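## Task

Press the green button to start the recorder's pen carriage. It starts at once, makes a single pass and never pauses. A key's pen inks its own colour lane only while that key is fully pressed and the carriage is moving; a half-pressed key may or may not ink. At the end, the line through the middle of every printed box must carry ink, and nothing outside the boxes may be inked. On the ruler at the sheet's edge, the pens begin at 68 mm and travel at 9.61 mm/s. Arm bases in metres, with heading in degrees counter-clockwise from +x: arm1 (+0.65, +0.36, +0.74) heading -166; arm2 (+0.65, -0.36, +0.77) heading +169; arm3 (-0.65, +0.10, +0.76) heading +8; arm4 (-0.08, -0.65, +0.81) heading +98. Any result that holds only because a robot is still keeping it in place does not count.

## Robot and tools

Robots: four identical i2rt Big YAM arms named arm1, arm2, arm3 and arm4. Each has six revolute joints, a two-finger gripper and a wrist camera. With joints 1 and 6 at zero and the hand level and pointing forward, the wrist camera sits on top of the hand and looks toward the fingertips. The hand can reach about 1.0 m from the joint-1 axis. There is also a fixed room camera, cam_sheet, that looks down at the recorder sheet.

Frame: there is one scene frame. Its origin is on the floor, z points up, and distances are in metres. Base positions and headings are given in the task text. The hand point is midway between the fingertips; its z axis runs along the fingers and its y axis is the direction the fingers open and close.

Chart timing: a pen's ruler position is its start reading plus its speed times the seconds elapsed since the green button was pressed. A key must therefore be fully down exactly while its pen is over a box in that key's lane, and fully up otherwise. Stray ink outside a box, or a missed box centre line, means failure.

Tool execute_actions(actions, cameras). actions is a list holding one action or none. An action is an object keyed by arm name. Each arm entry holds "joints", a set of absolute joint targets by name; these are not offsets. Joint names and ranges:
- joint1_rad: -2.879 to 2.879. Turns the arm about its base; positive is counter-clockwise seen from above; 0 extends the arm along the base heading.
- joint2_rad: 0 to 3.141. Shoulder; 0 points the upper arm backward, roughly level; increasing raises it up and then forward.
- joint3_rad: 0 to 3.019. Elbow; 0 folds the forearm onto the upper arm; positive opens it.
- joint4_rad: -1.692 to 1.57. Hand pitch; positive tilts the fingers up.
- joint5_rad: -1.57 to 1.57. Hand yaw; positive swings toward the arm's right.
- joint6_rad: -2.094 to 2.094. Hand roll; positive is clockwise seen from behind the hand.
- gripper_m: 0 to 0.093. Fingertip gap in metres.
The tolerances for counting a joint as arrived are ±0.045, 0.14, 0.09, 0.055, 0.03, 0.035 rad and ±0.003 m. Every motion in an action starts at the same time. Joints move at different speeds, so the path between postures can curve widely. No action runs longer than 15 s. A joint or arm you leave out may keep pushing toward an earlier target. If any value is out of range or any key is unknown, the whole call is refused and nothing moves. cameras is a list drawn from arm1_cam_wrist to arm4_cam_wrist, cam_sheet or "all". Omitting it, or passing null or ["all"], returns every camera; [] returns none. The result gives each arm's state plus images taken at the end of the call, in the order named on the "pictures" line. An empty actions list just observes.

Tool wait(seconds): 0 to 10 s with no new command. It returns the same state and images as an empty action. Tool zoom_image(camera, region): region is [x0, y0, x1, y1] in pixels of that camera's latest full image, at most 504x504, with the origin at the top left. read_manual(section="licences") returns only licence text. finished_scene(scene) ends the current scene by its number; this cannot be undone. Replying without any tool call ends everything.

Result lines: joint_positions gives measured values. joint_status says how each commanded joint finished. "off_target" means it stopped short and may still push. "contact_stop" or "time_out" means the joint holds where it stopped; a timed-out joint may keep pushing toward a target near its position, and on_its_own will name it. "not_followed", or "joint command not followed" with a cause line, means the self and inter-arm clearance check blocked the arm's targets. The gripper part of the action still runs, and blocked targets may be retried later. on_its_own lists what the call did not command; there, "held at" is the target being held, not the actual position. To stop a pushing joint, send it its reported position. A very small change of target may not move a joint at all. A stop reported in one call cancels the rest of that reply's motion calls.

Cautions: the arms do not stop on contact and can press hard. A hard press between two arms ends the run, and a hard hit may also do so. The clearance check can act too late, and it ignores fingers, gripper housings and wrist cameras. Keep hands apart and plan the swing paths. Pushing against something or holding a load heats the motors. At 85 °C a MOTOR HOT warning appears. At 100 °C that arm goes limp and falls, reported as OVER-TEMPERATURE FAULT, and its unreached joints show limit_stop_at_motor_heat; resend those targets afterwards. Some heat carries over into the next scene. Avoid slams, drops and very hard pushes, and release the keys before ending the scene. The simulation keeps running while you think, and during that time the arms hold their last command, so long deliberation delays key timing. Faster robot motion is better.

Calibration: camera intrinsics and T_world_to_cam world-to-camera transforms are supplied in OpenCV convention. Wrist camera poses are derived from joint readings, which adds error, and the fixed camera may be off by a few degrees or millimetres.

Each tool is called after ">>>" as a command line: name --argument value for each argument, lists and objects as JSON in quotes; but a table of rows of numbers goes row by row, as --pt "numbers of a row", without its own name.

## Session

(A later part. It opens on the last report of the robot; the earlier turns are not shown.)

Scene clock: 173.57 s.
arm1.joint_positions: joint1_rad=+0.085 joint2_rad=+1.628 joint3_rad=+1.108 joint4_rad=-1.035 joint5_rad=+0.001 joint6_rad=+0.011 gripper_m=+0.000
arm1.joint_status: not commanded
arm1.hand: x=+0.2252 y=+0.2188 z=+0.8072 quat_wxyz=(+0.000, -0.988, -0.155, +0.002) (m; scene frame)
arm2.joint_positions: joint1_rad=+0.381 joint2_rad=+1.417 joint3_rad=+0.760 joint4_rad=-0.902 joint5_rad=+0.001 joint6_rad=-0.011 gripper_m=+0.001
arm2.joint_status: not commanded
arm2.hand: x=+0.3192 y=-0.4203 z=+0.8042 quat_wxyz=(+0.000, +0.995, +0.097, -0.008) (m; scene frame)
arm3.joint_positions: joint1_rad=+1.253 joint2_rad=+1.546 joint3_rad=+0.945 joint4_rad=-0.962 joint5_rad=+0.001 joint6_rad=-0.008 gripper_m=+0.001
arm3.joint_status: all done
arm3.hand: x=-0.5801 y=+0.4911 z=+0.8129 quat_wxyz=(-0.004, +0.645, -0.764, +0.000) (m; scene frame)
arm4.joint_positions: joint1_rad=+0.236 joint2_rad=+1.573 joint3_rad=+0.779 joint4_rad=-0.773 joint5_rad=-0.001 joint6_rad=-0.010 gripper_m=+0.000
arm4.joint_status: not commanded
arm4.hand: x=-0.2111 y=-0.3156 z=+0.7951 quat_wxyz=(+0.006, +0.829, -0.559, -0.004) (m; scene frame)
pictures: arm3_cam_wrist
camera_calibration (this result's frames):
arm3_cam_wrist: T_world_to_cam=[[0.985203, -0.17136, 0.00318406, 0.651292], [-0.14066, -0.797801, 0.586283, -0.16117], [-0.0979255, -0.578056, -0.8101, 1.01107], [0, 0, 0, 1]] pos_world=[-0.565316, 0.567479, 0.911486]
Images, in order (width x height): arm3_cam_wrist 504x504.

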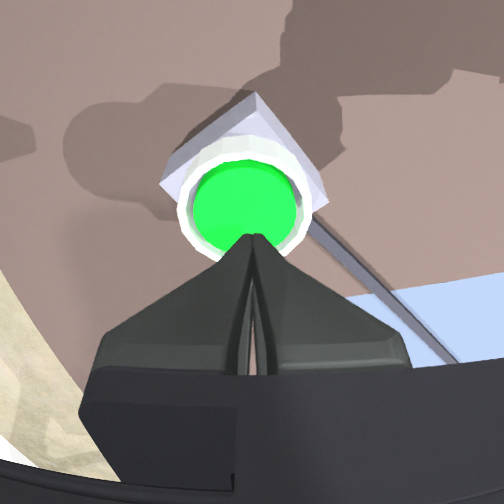

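>>> execute_actions --actions '[{"arm3":{"joints":{"joint2_rad":1.66,"joint3_rad":0.905,"joint4_rad":-0.83}}}]' --cameras '["arm3_cam_wrist","cam_sheet"]'

>>> execute_actions --actions '[{"arm3":{"joints":{"joint2_rad":1.39,"joint3_rad":1.05,"joint4_rad":-1.227}}}]' --cameras '["cam_sheet"]'

>>> execute_actions --actions '[{"arm3":{"joints":{"joint1_rad":0.385,"joint2_rad":1.518,"joint3_rad":1.448,"joint4_rad":-1.499}}}]' --cameras '[]'

>>> execute_actions --actions '[{"arm3":{"joints":{"joint2_rad":1.615,"joint3_rad":1.22,"joint4_rad":-1.167}}}]' --cameras '[]'

>>> execute_actions --actions '[{"arm3":{"joints":{"joint2_rad":1.70,"joint3_rad":1.12,"joint4_rad":-1.0}}}]' --cameras '["cam_sheet"]'

>>> wait --seconds 10

>>> wait --seconds 10

>>> wait --seconds 2.7

>>> execute_actions --actions '[{"arm1":{"joints":{"joint2_rad":1.735,"joint4_rad":-0.94}},"arm2":{"joints":{"joint2_rad":1.54,"joint4_rad":-0.79}},"arm3":{"joints":{"joint2_rad":1.81,"joint4_rad":-0.93}},"arm4":{"joints":{"joint2_rad":1.70,"joint4_rad":-0.66}}}]' --cameras '["cam_sheet"]'

>>> wait --seconds 0.9

>>> execute_actions --actions '[{"arm1":{"joints":{"joint2_rad":1.62,"joint4_rad":-1.045}},"arm2":{"joints":{"joint2_rad":1.42,"joint4_rad":-0.91}},"arm3":{"joints":{"joint2_rad":1.69,"joint4_rad":-1.0}},"arm4":{"joints":{"joint2_rad":1.57,"joint4_rad":-0.78}}}]' --cameras '["cam_sheet"]'

Scene clock: 182.90 s.
arm1.joint_positions: joint1_rad=+0.085 joint2_rad=+1.628 joint3_rad=+1.108 joint4_rad=-1.035 joint5_rad=+0.001 joint6_rad=+0.011 gripper_m=+0.000
arm1.joint_status: not commanded
arm1.hand: x=+0.2252 y=+0.2188 z=+0.8072 quat_wxyz=(+0.000, -0.988, -0.155, +0.002) (m; scene frame)
arm2.joint_positions: joint1_rad=+0.381 joint2_rad=+1.417 joint3_rad=+0.760 joint4_rad=-0.902 joint5_rad=+0.001 joint6_rad=-0.011 gripper_m=+0.001
arm2.joint_status: not commanded
arm2.hand: x=+0.3192 y=-0.4203 z=+0.8042 quat_wxyz=(+0.000, +0.995, +0.097, -0.008) (m; scene frame)
arm3.joint_positions: joint1_rad=+1.253 joint2_rad=+1.625 joint3_rad=+0.920 joint4_rad=-0.852 joint5_rad=+0.001 joint6_rad=-0.008 gripper_m=+0.001
arm3.joint_status: all done
arm3.hand: x=-0.5787 y=+0.4979 z=+0.7757 quat_wxyz=(-0.006, +0.645, -0.764, -0.002) (m; scene frame)
arm4.joint_positions: joint1_rad=+0.236 joint2_rad=+1.573 joint3_rad=+0.779 joint4_rad=-0.773 joint5_rad=-0.001 joint6_rad=-0.010 gripper_m=+0.000
arm4.joint_status: not commanded
arm4.hand: x=-0.2111 y=-0.3156 z=+0.7951 quat_wxyz=(+0.006, +0.829, -0.559, -0.004) (m; scene frame)
pictures: arm3_cam_wrist, cam_sheet
camera_calibration (this result's frames):
arm3_cam_wrist: T_world_to_cam=[[0.985202, -0.171357, 0.00358595, 0.65084], [-0.141446, -0.801056, 0.581638, -0.128947], [-0.0967954, -0.573539, -0.81344, 0.985969], [0, 0, 0, 1]] pos_world=[-0.564011, 0.573724, 0.874693]
Images, in order (width x height): arm3_cam_wrist 504x504, cam_sheet 504x504.

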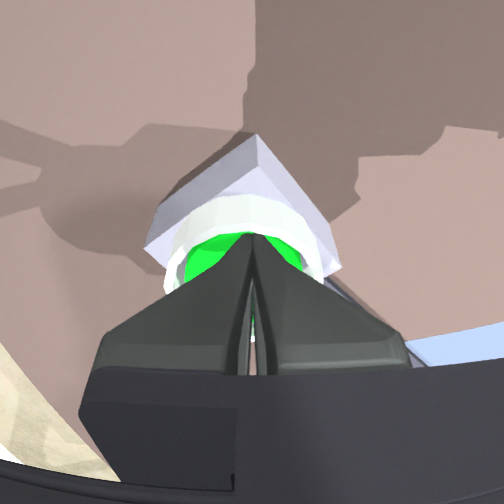

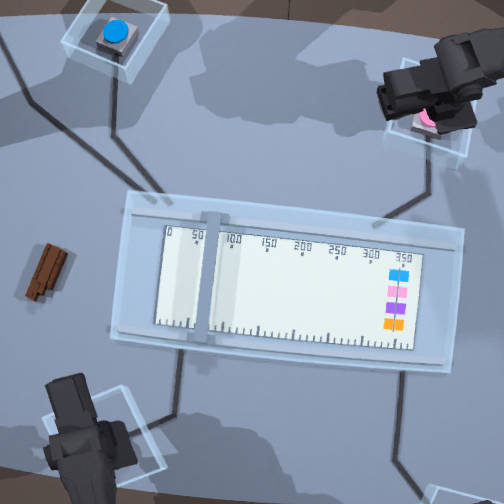

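Scene clock: 184.13 s.
arm1.joint_positions: joint1_rad=+0.085 joint2_rad=+1.628 joint3_rad=+1.108 joint4_rad=-1.035 joint5_rad=+0.001 joint6_rad=+0.011 gripper_m=+0.000
arm1.joint_status: not commanded
arm1.hand: x=+0.2252 y=+0.2188 z=+0.8072 quat_wxyz=(+0.000, -0.988, -0.155, +0.002) (m; scene frame)
arm2.joint_positions: joint1_rad=+0.381 joint2_rad=+1.417 joint3_rad=+0.760 joint4_rad=-0.902 joint5_rad=+0.001 joint6_rad=-0.011 gripper_m=+0.001
arm2.joint_status: not commanded
arm2.hand: x=+0.3192 y=-0.4203 z=+0.8042 quat_wxyz=(+0.000, +0.995, +0.097, -0.008) (m; scene frame)
arm3.joint_positions: joint1_rad=+1.253 joint2_rad=+1.378 joint3_rad=+1.024 joint4_rad=-1.216 joint5_rad=+0.001 joint6_rad=-0.008 gripper_m=+0.001
arm3.joint_status: all done
arm3.hand: x=-0.5844 y=+0.4688 z=+0.9013 quat_wxyz=(-0.002, +0.645, -0.764, +0.002) (m; scene frame)
arm4.joint_positions: joint1_rad=+0.236 joint2_rad=+1.573 joint3_rad=+0.779 joint4_rad=-0.773 joint5_rad=-0.001 joint6_rad=-0.010 gripper_m=+0.000
arm4.joint_status: not commanded
arm4.hand: x=-0.2111 y=-0.3156 z=+0.7951 quat_wxyz=(+0.006, +0.829, -0.559, -0.004) (m; scene frame)
pictures: cam_sheet
Images, in order (width x height): cam_sheet 504x504.

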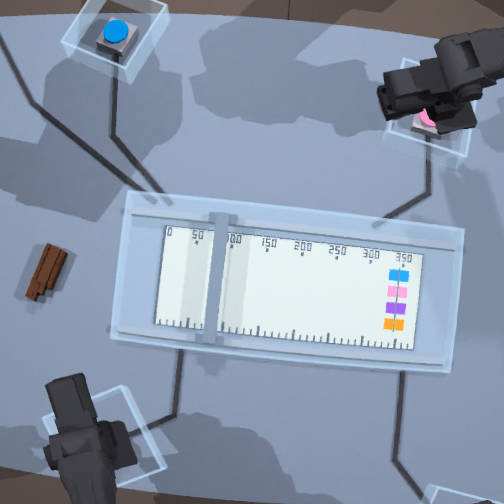

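Scene clock: 185.57 s.
arm1.joint_positions: joint1_rad=+0.085 joint2_rad=+1.628 joint3_rad=+1.108 joint4_rad=-1.035 joint5_rad=+0.001 joint6_rad=+0.011 gripper_m=+0.000
arm1.joint_status: not commanded
arm1.hand: x=+0.2252 y=+0.2188 z=+0.8072 quat_wxyz=(+0.000, -0.988, -0.155, +0.002) (m; scene frame)
arm2.joint_positions: joint1_rad=+0.381 joint2_rad=+1.417 joint3_rad=+0.760 joint4_rad=-0.902 joint5_rad=+0.001 joint6_rad=-0.011 gripper_m=+0.001
arm2.joint_status: not commanded
arm2.hand: x=+0.3192 y=-0.4203 z=+0.8042 quat_wxyz=(+0.000, +0.995, +0.097, -0.008) (m; scene frame)
arm3.joint_positions: joint1_rad=+0.384 joint2_rad=+1.521 joint3_rad=+1.419 joint4_rad=-1.489 joint5_rad=+0.001 joint6_rad=-0.008 gripper_m=+0.001
arm3.joint_status: all done
arm3.hand: x=-0.2649 y=+0.3239 z=+0.9932 quat_wxyz=(+0.008, +0.264, -0.965, +0.005) (m; scene frame)
arm4.joint_positions: joint1_rad=+0.236 joint2_rad=+1.573 joint3_rad=+0.779 joint4_rad=-0.773 joint5_rad=-0.001 joint6_rad=-0.010 gripper_m=+0.000
arm4.joint_status: not commanded
arm4.hand: x=-0.2111 y=-0.3156 z=+0.7951 quat_wxyz=(+0.006, +0.829, -0.559, -0.004) (m; scene frame)
pictures: none
No camera images: the call's "cameras" was empty. Leave "cameras" out to get every camera's image.

Scene clock: 186.63 s.
arm1.joint_positions: joint1_rad=+0.085 joint2_rad=+1.628 joint3_rad=+1.108 joint4_rad=-1.035 joint5_rad=+0.001 joint6_rad=+0.011 gripper_m=+0.000
arm1.joint_status: not commanded
arm1.hand: x=+0.2252 y=+0.2188 z=+0.8072 quat_wxyz=(+0.000, -0.988, -0.155, +0.002) (m; scene frame)
arm2.joint_positions: joint1_rad=+0.381 joint2_rad=+1.417 joint3_rad=+0.760 joint4_rad=-0.902 joint5_rad=+0.001 joint6_rad=-0.011 gripper_m=+0.001
arm2.joint_status: not commanded
arm2.hand: x=+0.3192 y=-0.4203 z=+0.8042 quat_wxyz=(+0.000, +0.995, +0.097, -0.008) (m; scene frame)
arm3.joint_positions: joint1_rad=+0.384 joint2_rad=+1.624 joint3_rad=+1.210 joint4_rad=-1.179 joint5_rad=+0.001 joint6_rad=-0.008 gripper_m=+0.001
arm3.joint_status: all done
arm3.hand: x=-0.2573 y=+0.3278 z=+0.8715 quat_wxyz=(+0.009, +0.264, -0.965, +0.005) (m; scene frame)
arm4.joint_positions: joint1_rad=+0.236 joint2_rad=+1.573 joint3_rad=+0.779 joint4_rad=-0.773 joint5_rad=-0.001 joint6_rad=-0.010 gripper_m=+0.000
arm4.joint_status: not commanded
arm4.hand: x=-0.2111 y=-0.3156 z=+0.7951 quat_wxyz=(+0.006, +0.829, -0.559, -0.004) (m; scene frame)
pictures: none
No camera images: the call's "cameras" was empty. Leave "cameras" out to get every camera's image.

Scene clock: 187.53 s.
arm1.joint_positions: joint1_rad=+0.085 joint2_rad=+1.628 joint3_rad=+1.108 joint4_rad=-1.035 joint5_rad=+0.001 joint6_rad=+0.011 gripper_m=+0.000
arm1.joint_status: not commanded
arm1.hand: x=+0.2252 y=+0.2188 z=+0.8072 quat_wxyz=(+0.000, -0.988, -0.155, +0.002) (m; scene frame)
arm2.joint_positions: joint1_rad=+0.381 joint2_rad=+1.417 joint3_rad=+0.760 joint4_rad=-0.902 joint5_rad=+0.001 joint6_rad=-0.011 gripper_m=+0.001
arm2.joint_status: not commanded
arm2.hand: x=+0.3192 y=-0.4203 z=+0.8042 quat_wxyz=(+0.000, +0.995, +0.097, -0.008) (m; scene frame)
arm3.joint_positions: joint1_rad=+0.384 joint2_rad=+1.703 joint3_rad=+1.117 joint4_rad=-1.011 joint5_rad=+0.001 joint6_rad=-0.008 gripper_m=+0.001
arm3.joint_status: all done
arm3.hand: x=-0.2599 y=+0.3260 z=+0.8058 quat_wxyz=(+0.011, +0.264, -0.965, +0.005) (m; scene frame)
arm4.joint_positions: joint1_rad=+0.236 joint2_rad=+1.573 joint3_rad=+0.779 joint4_rad=-0.773 joint5_rad=-0.001 joint6_rad=-0.010 gripper_m=+0.000
arm4.joint_status: not commanded
arm4.hand: x=-0.2111 y=-0.3156 z=+0.7951 quat_wxyz=(+0.006, +0.829, -0.559, -0.004) (m; scene frame)
pictures: cam_sheet
Images, in order (width x height): cam_sheet 504x504.

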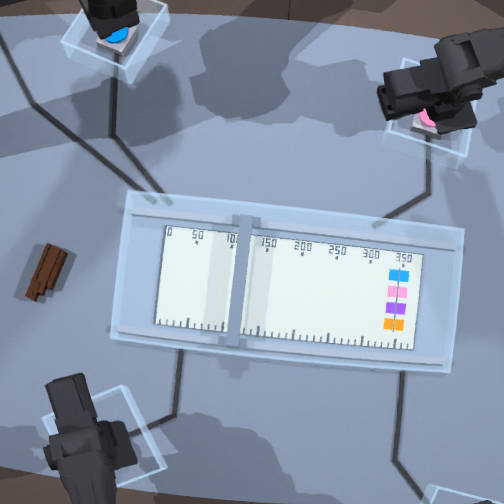

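Scene clock: 197.53 s.
arm1.joint_positions: joint1_rad=+0.085 joint2_rad=+1.628 joint3_rad=+1.108 joint4_rad=-1.035 joint5_rad=+0.001 joint6_rad=+0.011 gripper_m=+0.000
arm1.joint_status: not commanded
arm1.hand: x=+0.2252 y=+0.2188 z=+0.8072 quat_wxyz=(+0.000, -0.988, -0.155, +0.002) (m; scene frame)
arm2.joint_positions: joint1_rad=+0.381 joint2_rad=+1.417 joint3_rad=+0.760 joint4_rad=-0.902 joint5_rad=+0.001 joint6_rad=-0.011 gripper_m=+0.001
arm2.joint_status: not commanded
arm2.hand: x=+0.3192 y=-0.4203 z=+0.8042 quat_wxyz=(+0.000, +0.995, +0.097, -0.008) (m; scene frame)
arm3.joint_positions: joint1_rad=+0.384 joint2_rad=+1.703 joint3_rad=+1.117 joint4_rad=-1.011 joint5_rad=+0.001 joint6_rad=-0.008 gripper_m=+0.001
arm3.joint_status: all done
arm3.hand: x=-0.2599 y=+0.3260 z=+0.8058 quat_wxyz=(+0.011, +0.264, -0.965, +0.005) (m; scene frame)
arm4.joint_positions: joint1_rad=+0.236 joint2_rad=+1.573 joint3_rad=+0.779 joint4_rad=-0.773 joint5_rad=-0.001 joint6_rad=-0.010 gripper_m=+0.000
arm4.joint_status: not commanded
arm4.hand: x=-0.2111 y=-0.3156 z=+0.7951 quat_wxyz=(+0.006, +0.829, -0.559, -0.004) (m; scene frame)
wait: 10.00 s; at rest by 0.27 s
pictures: arm1_cam_wrist, arm2_cam_wrist, arm3_cam_wrist, arm4_cam_wrist, cam_sheet
camera_calibration (this result's frames):
arm1_cam_wrist: T_world_to_cam=[[-0.316021, 0.948739, -0.00499546, -0.129465], [0.773745, 0.260771, 0.577336, -0.688865], [0.549044, 0.178585, -0.816491, 0.621935], [0, 0, 0, 1]] pos_world=[0.150623, 0.191397, 0.904864]
arm2_cam_wrist: T_world_to_cam=[[-0.165243, 0.986253, 0.000801095, 0.464805], [0.807233, 0.134782, 0.574638, -0.659821], [0.56663, 0.0956013, -0.818408, 0.639062], [0, 0, 0, 1]] pos_world=[0.247324, -0.430579, 0.901799]
arm3_cam_wrist: T_world_to_cam=[[0.504801, -0.863231, 0.00263688, 0.40863], [-0.684832, -0.398613, 0.610011, -0.534353], [-0.525529, -0.30974, -0.792389, 0.728386], [0, 0, 0, 1]] pos_world=[-0.189431, 0.365353, 0.902049]
arm4_cam_wrist: T_world_to_cam=[[0.927071, 0.374658, -0.0130553, 0.321908], [0.308167, -0.741789, 0.595636, -0.639331], [0.213475, -0.556221, -0.803148, 0.634], [0, 0, 0, 1]] pos_world=[-0.236755, -0.24221, 0.894207]
Images, in order (width x height): arm1_cam_wrist 504x504, arm2_cam_wrist 504x504, arm3_cam_wrist 504x504, arm4_cam_wrist 504x504, cam_sheet 504x504.

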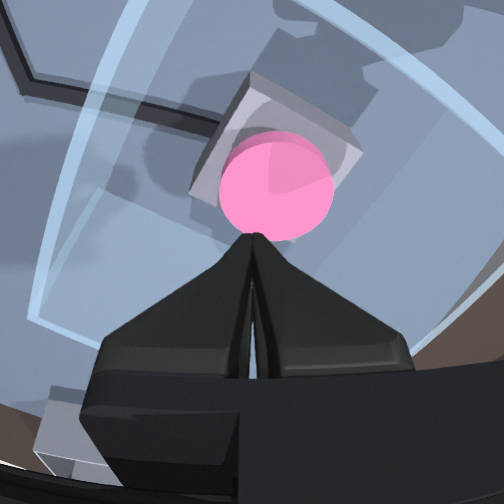

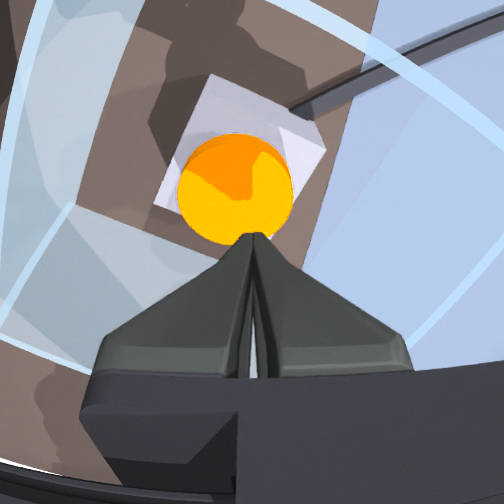

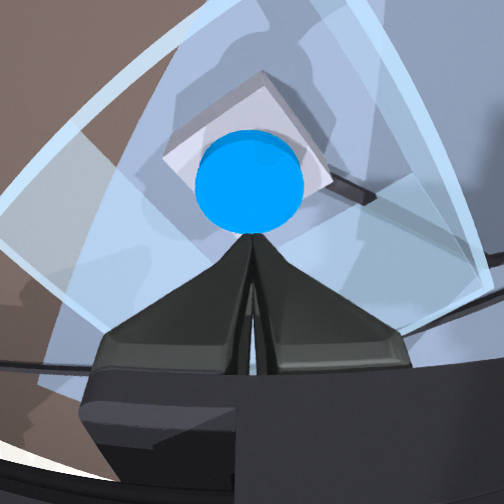

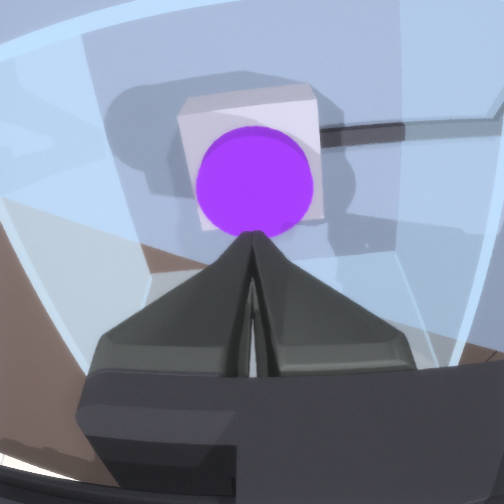

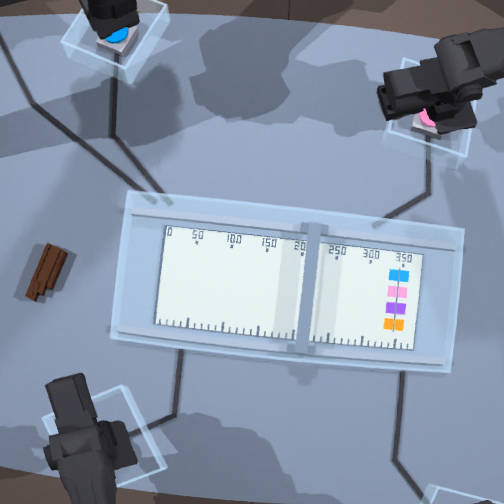

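Scene clock: 207.53 s.
arm1.joint_positions: joint1_rad=+0.085 joint2_rad=+1.628 joint3_rad=+1.108 joint4_rad=-1.035 joint5_rad=+0.001 joint6_rad=+0.011 gripper_m=+0.000
arm1.joint_status: not commanded
arm1.hand: x=+0.2252 y=+0.2188 z=+0.8072 quat_wxyz=(+0.000, -0.988, -0.155, +0.002) (m; scene frame)
arm2.joint_positions: joint1_rad=+0.381 joint2_rad=+1.417 joint3_rad=+0.760 joint4_rad=-0.902 joint5_rad=+0.001 joint6_rad=-0.011 gripper_m=+0.001
arm2.joint_status: not commanded
arm2.hand: x=+0.3192 y=-0.4203 z=+0.8042 quat_wxyz=(+0.000, +0.995, +0.097, -0.008) (m; scene frame)
arm3.joint_positions: joint1_rad=+0.384 joint2_rad=+1.703 joint3_rad=+1.117 joint4_rad=-1.011 joint5_rad=+0.001 joint6_rad=-0.008 gripper_m=+0.001
arm3.joint_status: all done
arm3.hand: x=-0.2599 y=+0.3260 z=+0.8058 quat_wxyz=(+0.011, +0.264, -0.965, +0.005) (m; scene frame)
arm4.joint_positions: joint1_rad=+0.236 joint2_rad=+1.573 joint3_rad=+0.779 joint4_rad=-0.773 joint5_rad=-0.001 joint6_rad=-0.010 gripper_m=+0.000
arm4.joint_status: not commanded
arm4.hand: x=-0.2111 y=-0.3156 z=+0.7951 quat_wxyz=(+0.006, +0.829, -0.559, -0.004) (m; scene frame)
wait: 10.00 s; at rest by 0.27 s
pictures: arm1_cam_wrist, arm2_cam_wrist, arm3_cam_wrist, arm4_cam_wrist, cam_sheet
camera_calibration (this result's frames):
arm1_cam_wrist: T_world_to_cam=[[-0.316021, 0.948739, -0.00499546, -0.129465], [0.773745, 0.260771, 0.577336, -0.688865], [0.549044, 0.178585, -0.816491, 0.621935], [0, 0, 0, 1]] pos_world=[0.150623, 0.191397, 0.904864]
arm2_cam_wrist: T_world_to_cam=[[-0.165243, 0.986253, 0.000801095, 0.464805], [0.807233, 0.134782, 0.574638, -0.659821], [0.56663, 0.0956013, -0.818408, 0.639062], [0, 0, 0, 1]] pos_world=[0.247324, -0.430579, 0.901799]
arm3_cam_wrist: T_world_to_cam=[[0.504801, -0.863231, 0.00263688, 0.40863], [-0.684832, -0.398613, 0.610011, -0.534353], [-0.525529, -0.30974, -0.792389, 0.728386], [0, 0, 0, 1]] pos_world=[-0.189431, 0.365353, 0.902049]
arm4_cam_wrist: T_world_to_cam=[[0.927071, 0.374658, -0.0130553, 0.321908], [0.308167, -0.741789, 0.595636, -0.639331], [0.213475, -0.556221, -0.803148, 0.634], [0, 0, 0, 1]] pos_world=[-0.236755, -0.24221, 0.894207]
Images, in order (width x height): arm1_cam_wrist 504x504, arm2_cam_wrist 504x504, arm3_cam_wrist 504x504, arm4_cam_wrist 504x504, cam_sheet 504x504.

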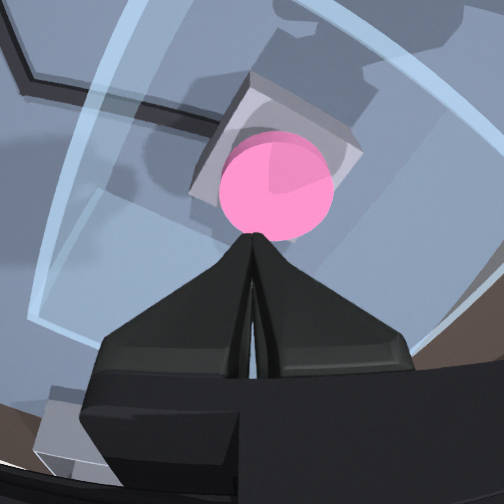

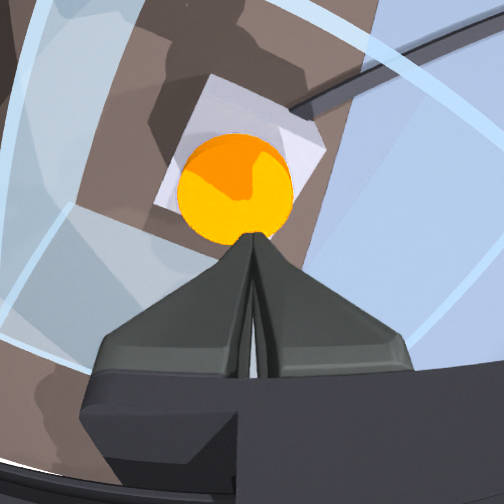

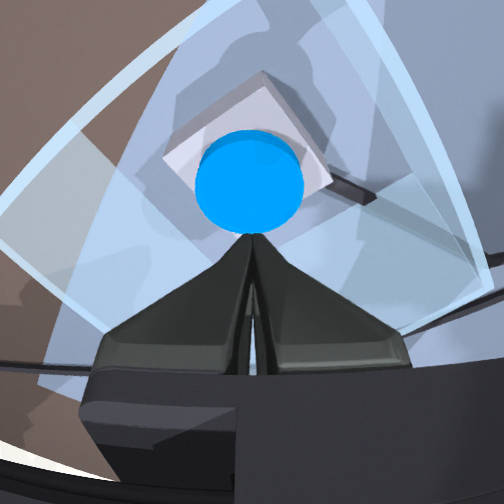

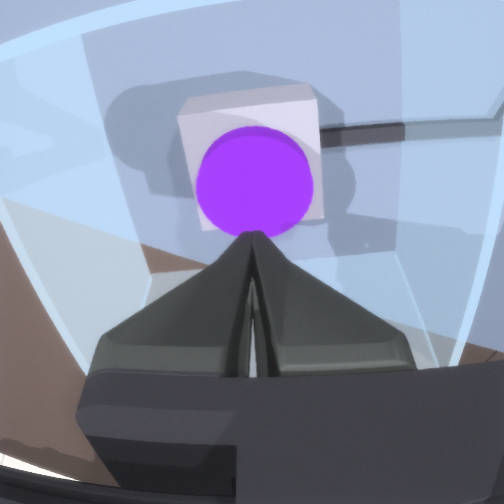

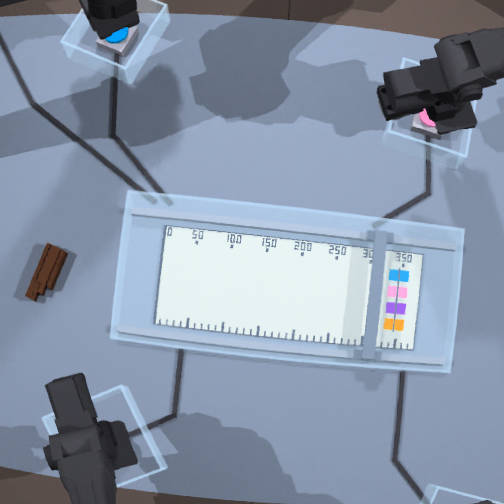

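Scene clock: 210.23 s.
arm1.joint_positions: joint1_rad=+0.085 joint2_rad=+1.628 joint3_rad=+1.108 joint4_rad=-1.035 joint5_rad=+0.001 joint6_rad=+0.011 gripper_m=+0.000
arm1.joint_status: not commanded
arm1.hand: x=+0.2252 y=+0.2188 z=+0.8072 quat_wxyz=(+0.000, -0.988, -0.155, +0.002) (m; scene frame)
arm2.joint_positions: joint1_rad=+0.381 joint2_rad=+1.417 joint3_rad=+0.760 joint4_rad=-0.902 joint5_rad=+0.001 joint6_rad=-0.011 gripper_m=+0.001
arm2.joint_status: not commanded
arm2.hand: x=+0.3192 y=-0.4203 z=+0.8042 quat_wxyz=(+0.000, +0.995, +0.097, -0.008) (m; scene frame)
arm3.joint_positions: joint1_rad=+0.384 joint2_rad=+1.703 joint3_rad=+1.117 joint4_rad=-1.011 joint5_rad=+0.001 joint6_rad=-0.008 gripper_m=+0.001
arm3.joint_status: all done
arm3.hand: x=-0.2599 y=+0.3260 z=+0.8058 quat_wxyz=(+0.011, +0.264, -0.965, +0.005) (m; scene frame)
arm4.joint_positions: joint1_rad=+0.236 joint2_rad=+1.573 joint3_rad=+0.779 joint4_rad=-0.773 joint5_rad=-0.001 joint6_rad=-0.010 gripper_m=+0.000
arm4.joint_status: not commanded
arm4.hand: x=-0.2111 y=-0.3156 z=+0.7951 quat_wxyz=(+0.006, +0.829, -0.559, -0.004) (m; scene frame)
wait: 2.70 s; at rest by 0.27 s
pictures: arm1_cam_wrist, arm2_cam_wrist, arm3_cam_wrist, arm4_cam_wrist, cam_sheet
camera_calibration (this result's frames):
arm1_cam_wrist: T_world_to_cam=[[-0.316021, 0.948739, -0.00499546, -0.129465], [0.773745, 0.260771, 0.577336, -0.688865], [0.549044, 0.178585, -0.816491, 0.621935], [0, 0, 0, 1]] pos_world=[0.150623, 0.191397, 0.904864]
arm2_cam_wrist: T_world_to_cam=[[-0.165243, 0.986253, 0.000801095, 0.464805], [0.807233, 0.134782, 0.574638, -0.659821], [0.56663, 0.0956013, -0.818408, 0.639062], [0, 0, 0, 1]] pos_world=[0.247324, -0.430579, 0.901799]
arm3_cam_wrist: T_world_to_cam=[[0.504801, -0.863231, 0.00263688, 0.40863], [-0.684832, -0.398613, 0.610011, -0.534353], [-0.525529, -0.30974, -0.792389, 0.728386], [0, 0, 0, 1]] pos_world=[-0.189431, 0.365353, 0.902049]
arm4_cam_wrist: T_world_to_cam=[[0.927071, 0.374658, -0.0130553, 0.321908], [0.308167, -0.741789, 0.595636, -0.639331], [0.213475, -0.556221, -0.803148, 0.634], [0, 0, 0, 1]] pos_world=[-0.236755, -0.24221, 0.894207]
Images, in order (width x height): arm1_cam_wrist 504x504, arm2_cam_wrist 504x504, arm3_cam_wrist 504x504, arm4_cam_wrist 504x504, cam_sheet 504x504.

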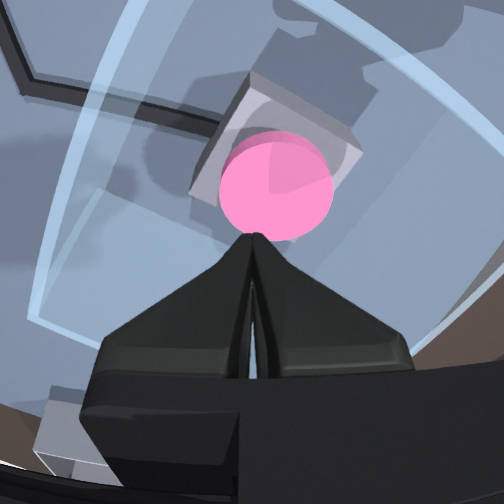

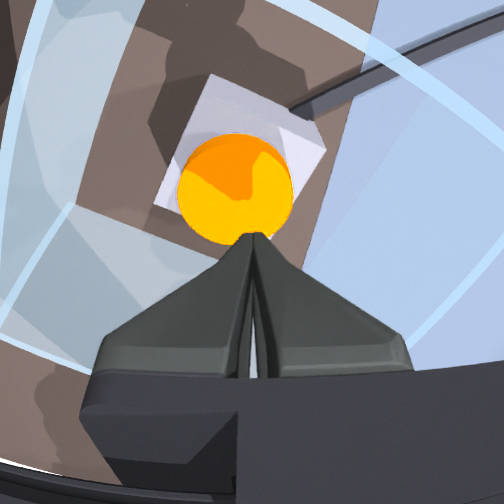

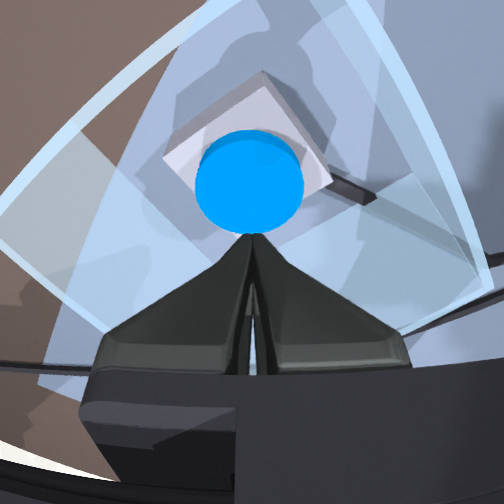

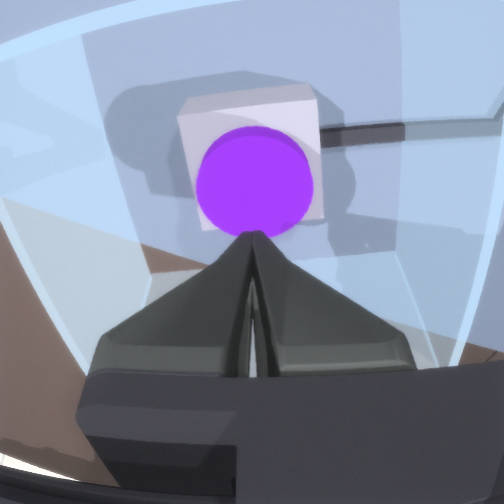

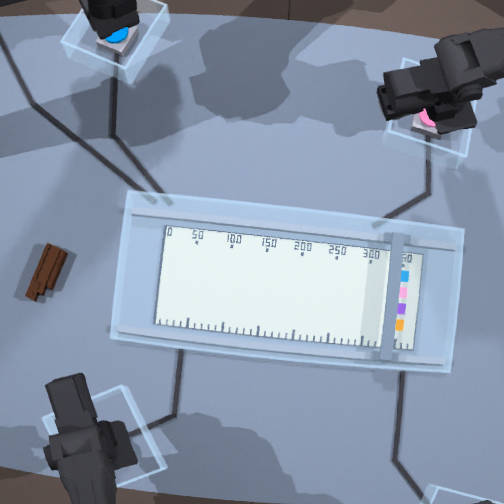

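Scene clock: 211.03 s.
arm1.joint_positions: joint1_rad=+0.085 joint2_rad=+1.694 joint3_rad=+1.110 joint4_rad=-0.951 joint5_rad=+0.000 joint6_rad=+0.011 gripper_m=+0.000
arm1.joint_status: all done
arm1.hand: x=+0.2101 y=+0.2136 z=+0.7798 quat_wxyz=(-0.003, -0.988, -0.155, +0.011) (m; scene frame)
arm2.joint_positions: joint1_rad=+0.381 joint2_rad=+1.501 joint3_rad=+0.767 joint4_rad=-0.821 joint5_rad=+0.002 joint6_rad=-0.011 gripper_m=+0.001
arm2.joint_status: all done
arm2.hand: x=+0.3050 y=-0.4228 z=+0.7797 quat_wxyz=(+0.000, +0.995, +0.097, -0.010) (m; scene frame)
arm3.joint_positions: joint1_rad=+0.384 joint2_rad=+1.781 joint3_rad=+1.122 joint4_rad=-0.939 joint5_rad=+0.001 joint6_rad=-0.008 gripper_m=+0.001
arm3.joint_status: all done
arm3.hand: x=-0.2495 y=+0.3318 z=+0.7728 quat_wxyz=(+0.011, +0.264, -0.965, +0.006) (m; scene frame)
arm4.joint_positions: joint1_rad=+0.236 joint2_rad=+1.654 joint3_rad=+0.785 joint4_rad=-0.689 joint5_rad=-0.001 joint6_rad=-0.010 gripper_m=+0.000
arm4.joint_status: all done
arm4.hand: x=-0.2157 y=-0.3048 z=+0.7692 quat_wxyz=(+0.003, +0.829, -0.559, -0.008) (m; scene frame)
pictures: cam_sheet
Images, in order (width x height): cam_sheet 504x504.

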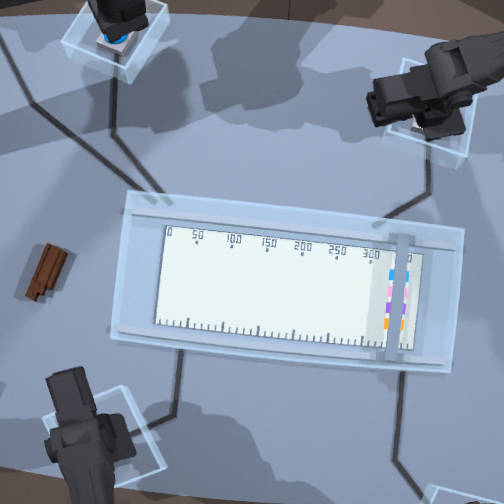

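Scene clock: 211.93 s.
arm1.joint_positions: joint1_rad=+0.085 joint2_rad=+1.694 joint3_rad=+1.110 joint4_rad=-0.951 joint5_rad=+0.000 joint6_rad=+0.011 gripper_m=+0.000
arm1.joint_status: all done
arm1.hand: x=+0.2101 y=+0.2136 z=+0.7798 quat_wxyz=(-0.003, -0.988, -0.155, +0.011) (m; scene frame)
arm2.joint_positions: joint1_rad=+0.381 joint2_rad=+1.501 joint3_rad=+0.767 joint4_rad=-0.821 joint5_rad=+0.002 joint6_rad=-0.011 gripper_m=+0.001
arm2.joint_status: all done
arm2.hand: x=+0.3050 y=-0.4228 z=+0.7797 quat_wxyz=(+0.000, +0.995, +0.097, -0.010) (m; scene frame)
arm3.joint_positions: joint1_rad=+0.384 joint2_rad=+1.781 joint3_rad=+1.122 joint4_rad=-0.939 joint5_rad=+0.001 joint6_rad=-0.008 gripper_m=+0.001
arm3.joint_status: all done
arm3.hand: x=-0.2495 y=+0.3318 z=+0.7728 quat_wxyz=(+0.011, +0.264, -0.965, +0.006) (m; scene frame)
arm4.joint_positions: joint1_rad=+0.236 joint2_rad=+1.654 joint3_rad=+0.785 joint4_rad=-0.689 joint5_rad=-0.001 joint6_rad=-0.010 gripper_m=+0.000
arm4.joint_status: all done
arm4.hand: x=-0.2157 y=-0.3048 z=+0.7692 quat_wxyz=(+0.003, +0.829, -0.559, -0.008) (m; scene frame)
wait: 0.90 s; at rest by 0.27 s
pictures: arm1_cam_wrist, arm2_cam_wrist, arm3_cam_wrist, arm4_cam_wrist, cam_sheet
camera_calibration (this result's frames):
arm1_cam_wrist: T_world_to_cam=[[-0.316104, 0.948707, -0.00577728, -0.128783], [0.784321, 0.264748, 0.561025, -0.650332], [0.533778, 0.172811, -0.827779, 0.621991], [0, 0, 0, 1]] pos_world=[0.137355, 0.186865, 0.878979]
arm2_cam_wrist: T_world_to_cam=[[-0.165233, 0.986254, 0.00111376, 0.464744], [0.809638, 0.134998, 0.571194, -0.631874], [0.563191, 0.0952818, -0.820815, 0.630056], [0, 0, 0, 1]] pos_world=[0.233538, -0.433086, 0.877564]
arm3_cam_wrist: T_world_to_cam=[[0.5048, -0.863232, 0.00263448, 0.408549], [-0.68443, -0.398377, 0.610615, -0.505287], [-0.526053, -0.310042, -0.791923, 0.709094], [0, 0, 0, 1]] pos_world=[-0.179048, 0.371226, 0.869007]
arm4_cam_wrist: T_world_to_cam=[[0.927218, 0.374298, -0.0129569, 0.321651], [0.309924, -0.747407, 0.587647, -0.609645], [0.210271, -0.548893, -0.809014, 0.626174], [0, 0, 0, 1]] pos_world=[-0.240963, -0.232344, 0.869006]
Images, in order (width x height): arm1_cam_wrist 504x504, arm2_cam_wrist 504x504, arm3_cam_wrist 504x504, arm4_cam_wrist 504x504, cam_sheet 504x504.

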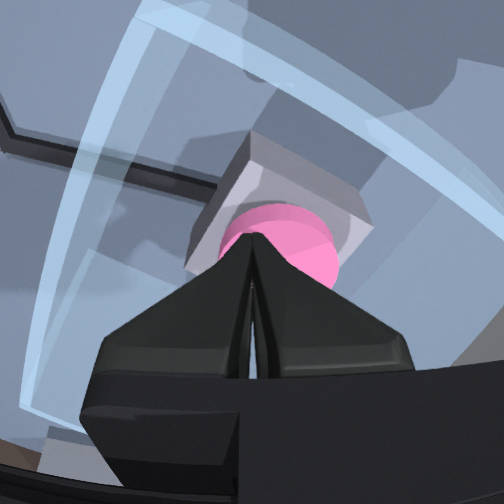

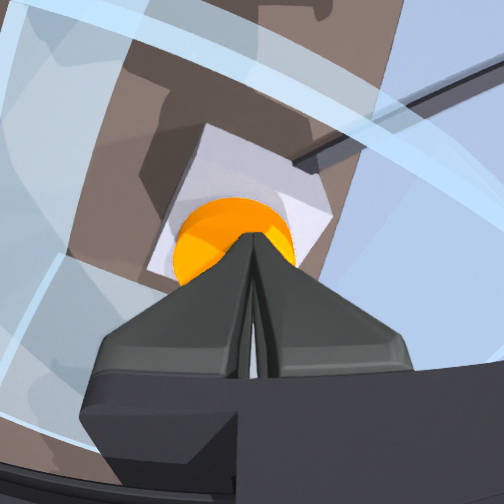

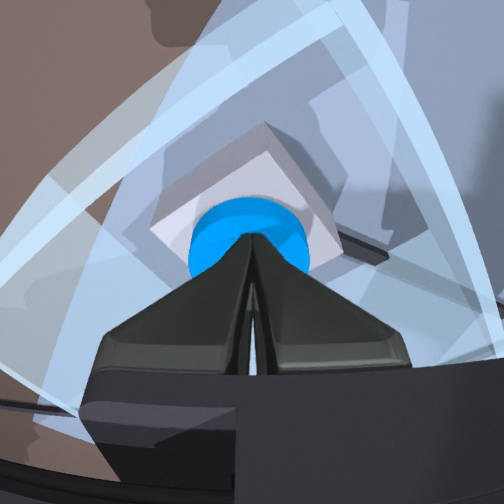

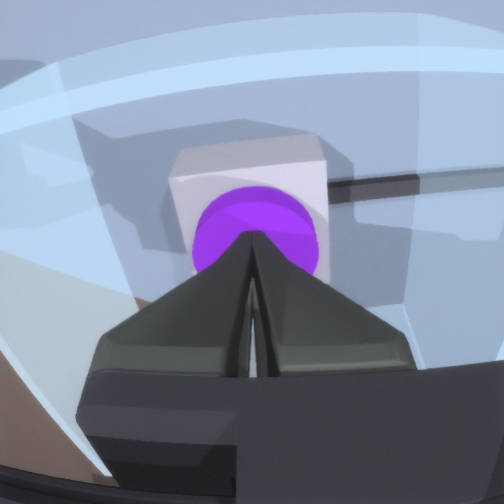

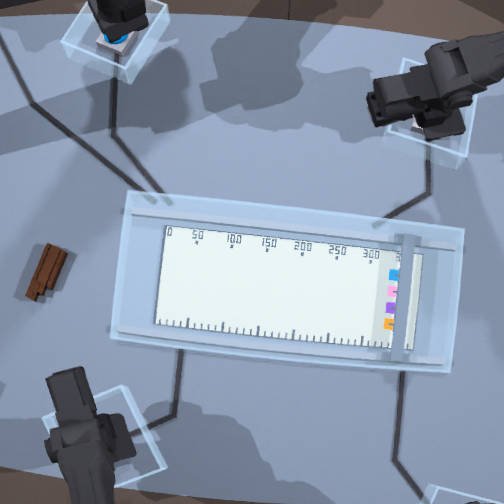

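Scene clock: 212.87 s.
arm1.joint_positions: joint1_rad=+0.085 joint2_rad=+1.628 joint3_rad=+1.108 joint4_rad=-1.035 joint5_rad=+0.000 joint6_rad=+0.011 gripper_m=+0.000
arm1.joint_status: all done
arm1.hand: x=+0.2252 y=+0.2186 z=+0.8072 quat_wxyz=(-0.001, -0.988, -0.155, +0.002) (m; scene frame)
arm2.joint_positions: joint1_rad=+0.381 joint2_rad=+1.417 joint3_rad=+0.760 joint4_rad=-0.902 joint5_rad=+0.002 joint6_rad=-0.011 gripper_m=+0.001
arm2.joint_status: all done
arm2.hand: x=+0.3192 y=-0.4202 z=+0.8042 quat_wxyz=(+0.000, +0.995, +0.097, -0.008) (m; scene frame)
arm3.joint_positions: joint1_rad=+0.384 joint2_rad=+1.682 joint3_rad=+1.122 joint4_rad=-0.990 joint5_rad=+0.001 joint6_rad=-0.008 gripper_m=+0.001
arm3.joint_status: all done
arm3.hand: x=-0.2519 y=+0.3307 z=+0.8167 quat_wxyz=(-0.012, +0.264, -0.964, -0.001) (m; scene frame)
arm4.joint_positions: joint1_rad=+0.236 joint2_rad=+1.573 joint3_rad=+0.779 joint4_rad=-0.773 joint5_rad=-0.001 joint6_rad=-0.010 gripper_m=+0.000
arm4.joint_status: all done
arm4.hand: x=-0.2111 y=-0.3156 z=+0.7951 quat_wxyz=(+0.006, +0.829, -0.559, -0.004) (m; scene frame)
pictures: cam_sheet
Images, in order (width x height): cam_sheet 504x504.

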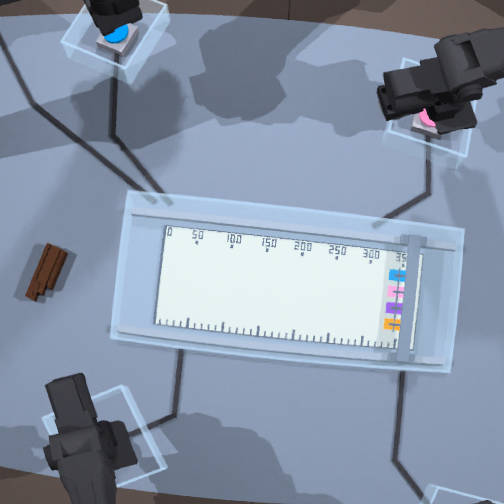

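>>> wait --seconds 2

>>> zoom_image --camera "cam_sheet" --region '[340, 230, 460, 360]'

Scene clock: 216.27 s.
arm1.joint_positions: joint1_rad=+0.085 joint2_rad=+1.628 joint3_rad=+1.108 joint4_rad=-1.035 joint5_rad=+0.000 joint6_rad=+0.011 gripper_m=+0.000
arm1.joint_status: all done
arm1.hand: x=+0.2252 y=+0.2186 z=+0.8072 quat_wxyz=(-0.001, -0.988, -0.155, +0.002) (m; scene frame)
arm2.joint_positions: joint1_rad=+0.381 joint2_rad=+1.417 joint3_rad=+0.760 joint4_rad=-0.902 joint5_rad=+0.002 joint6_rad=-0.011 gripper_m=+0.001
arm2.joint_status: all done
arm2.hand: x=+0.3192 y=-0.4202 z=+0.8042 quat_wxyz=(+0.000, +0.995, +0.097, -0.008) (m; scene frame)
arm3.joint_positions: joint1_rad=+0.384 joint2_rad=+1.682 joint3_rad=+1.122 joint4_rad=-0.990 joint5_rad=+0.001 joint6_rad=-0.008 gripper_m=+0.001
arm3.joint_status: all done
arm3.hand: x=-0.2519 y=+0.3307 z=+0.8167 quat_wxyz=(-0.012, +0.264, -0.964, -0.001) (m; scene frame)
arm4.joint_positions: joint1_rad=+0.236 joint2_rad=+1.573 joint3_rad=+0.779 joint4_rad=-0.773 joint5_rad=-0.001 joint6_rad=-0.010 gripper_m=+0.000
arm4.joint_status: all done
arm4.hand: x=-0.2111 y=-0.3156 z=+0.7951 quat_wxyz=(+0.006, +0.829, -0.559, -0.004) (m; scene frame)
wait: 2.00 s; at rest from the start
pictures: arm1_cam_wrist, arm2_cam_wrist, arm3_cam_wrist, arm4_cam_wrist, cam_sheet
camera_calibration (this result's frames):
arm1_cam_wrist: T_world_to_cam=[[-0.316022, 0.948734, -0.0057584, -0.128717], [0.773605, 0.261191, 0.577334, -0.688923], [0.549241, 0.177996, -0.816488, 0.622016], [0, 0, 0, 1]] pos_world=[0.150641, 0.191343, 0.904866]
arm2_cam_wrist: T_world_to_cam=[[-0.165237, 0.986253, 0.00118248, 0.464431], [0.807274, 0.134562, 0.574632, -0.659922], [0.566574, 0.095905, -0.818411, 0.639211], [0, 0, 0, 1]] pos_world=[0.247319, -0.43055, 0.9018]
arm3_cam_wrist: T_world_to_cam=[[0.504856, -0.863199, 0.00278853, 0.408495], [-0.709121, -0.412894, 0.571547, -0.503599], [-0.492208, -0.290526, -0.820565, 0.767709], [0, 0, 0, 1]] pos_world=[-0.185472, 0.367719, 0.916646]
arm4_cam_wrist: T_world_to_cam=[[0.927214, 0.374304, -0.0130553, 0.321827], [0.307883, -0.741903, 0.595641, -0.639431], [0.213265, -0.556306, -0.803145, 0.633926], [0, 0, 0, 1]] pos_world=[-0.236727, -0.242199, 0.894207]
Images, in order (width x height): arm1_cam_wrist 504x504, arm2_cam_wrist 504x504, arm3_cam_wrist 504x504, arm4_cam_wrist 504x504, cam_sheet 504x504.

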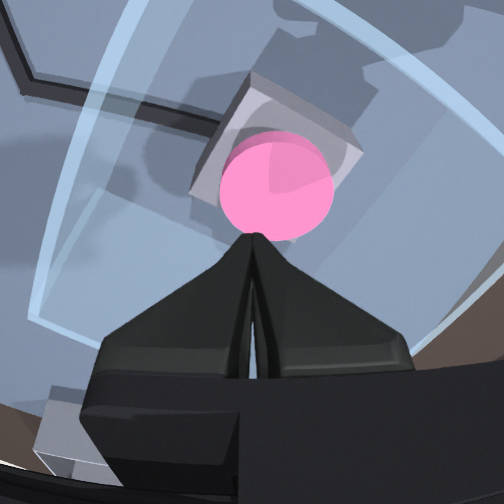

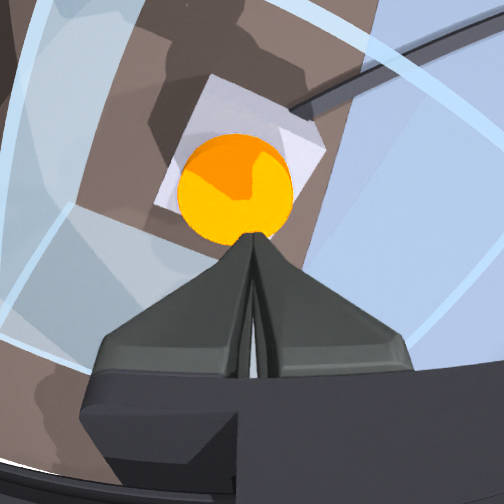

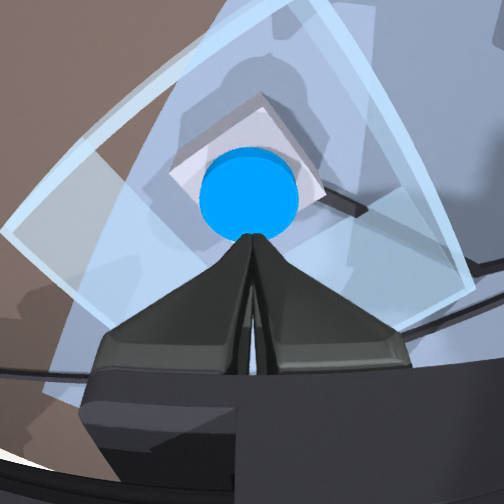

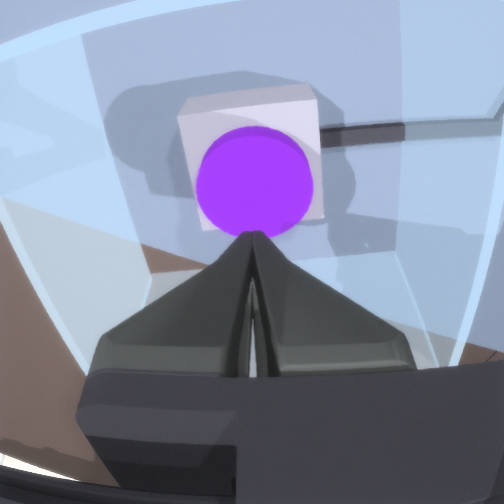

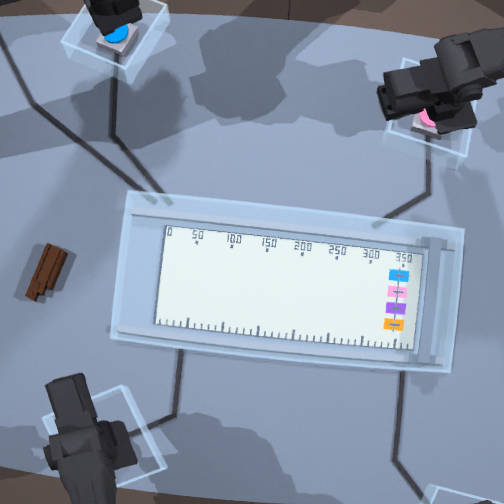

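Region (340, 230, 460, 360) of cam_sheet's 504x504 image, scaled by 3.877, with more detail than that image has; it fills the left 465 columns of this view, and the rest is white.

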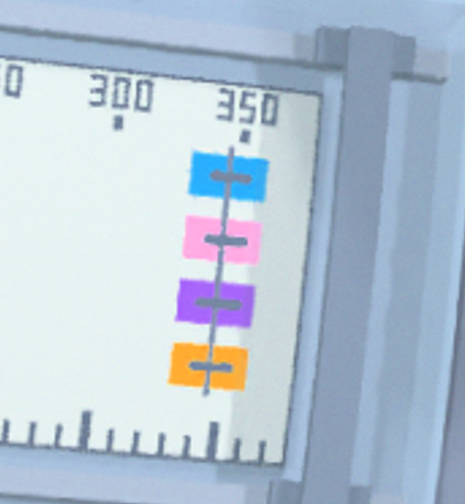

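Perfect.

>>> finished_scene --scene 1

The scene is finished: the task was done.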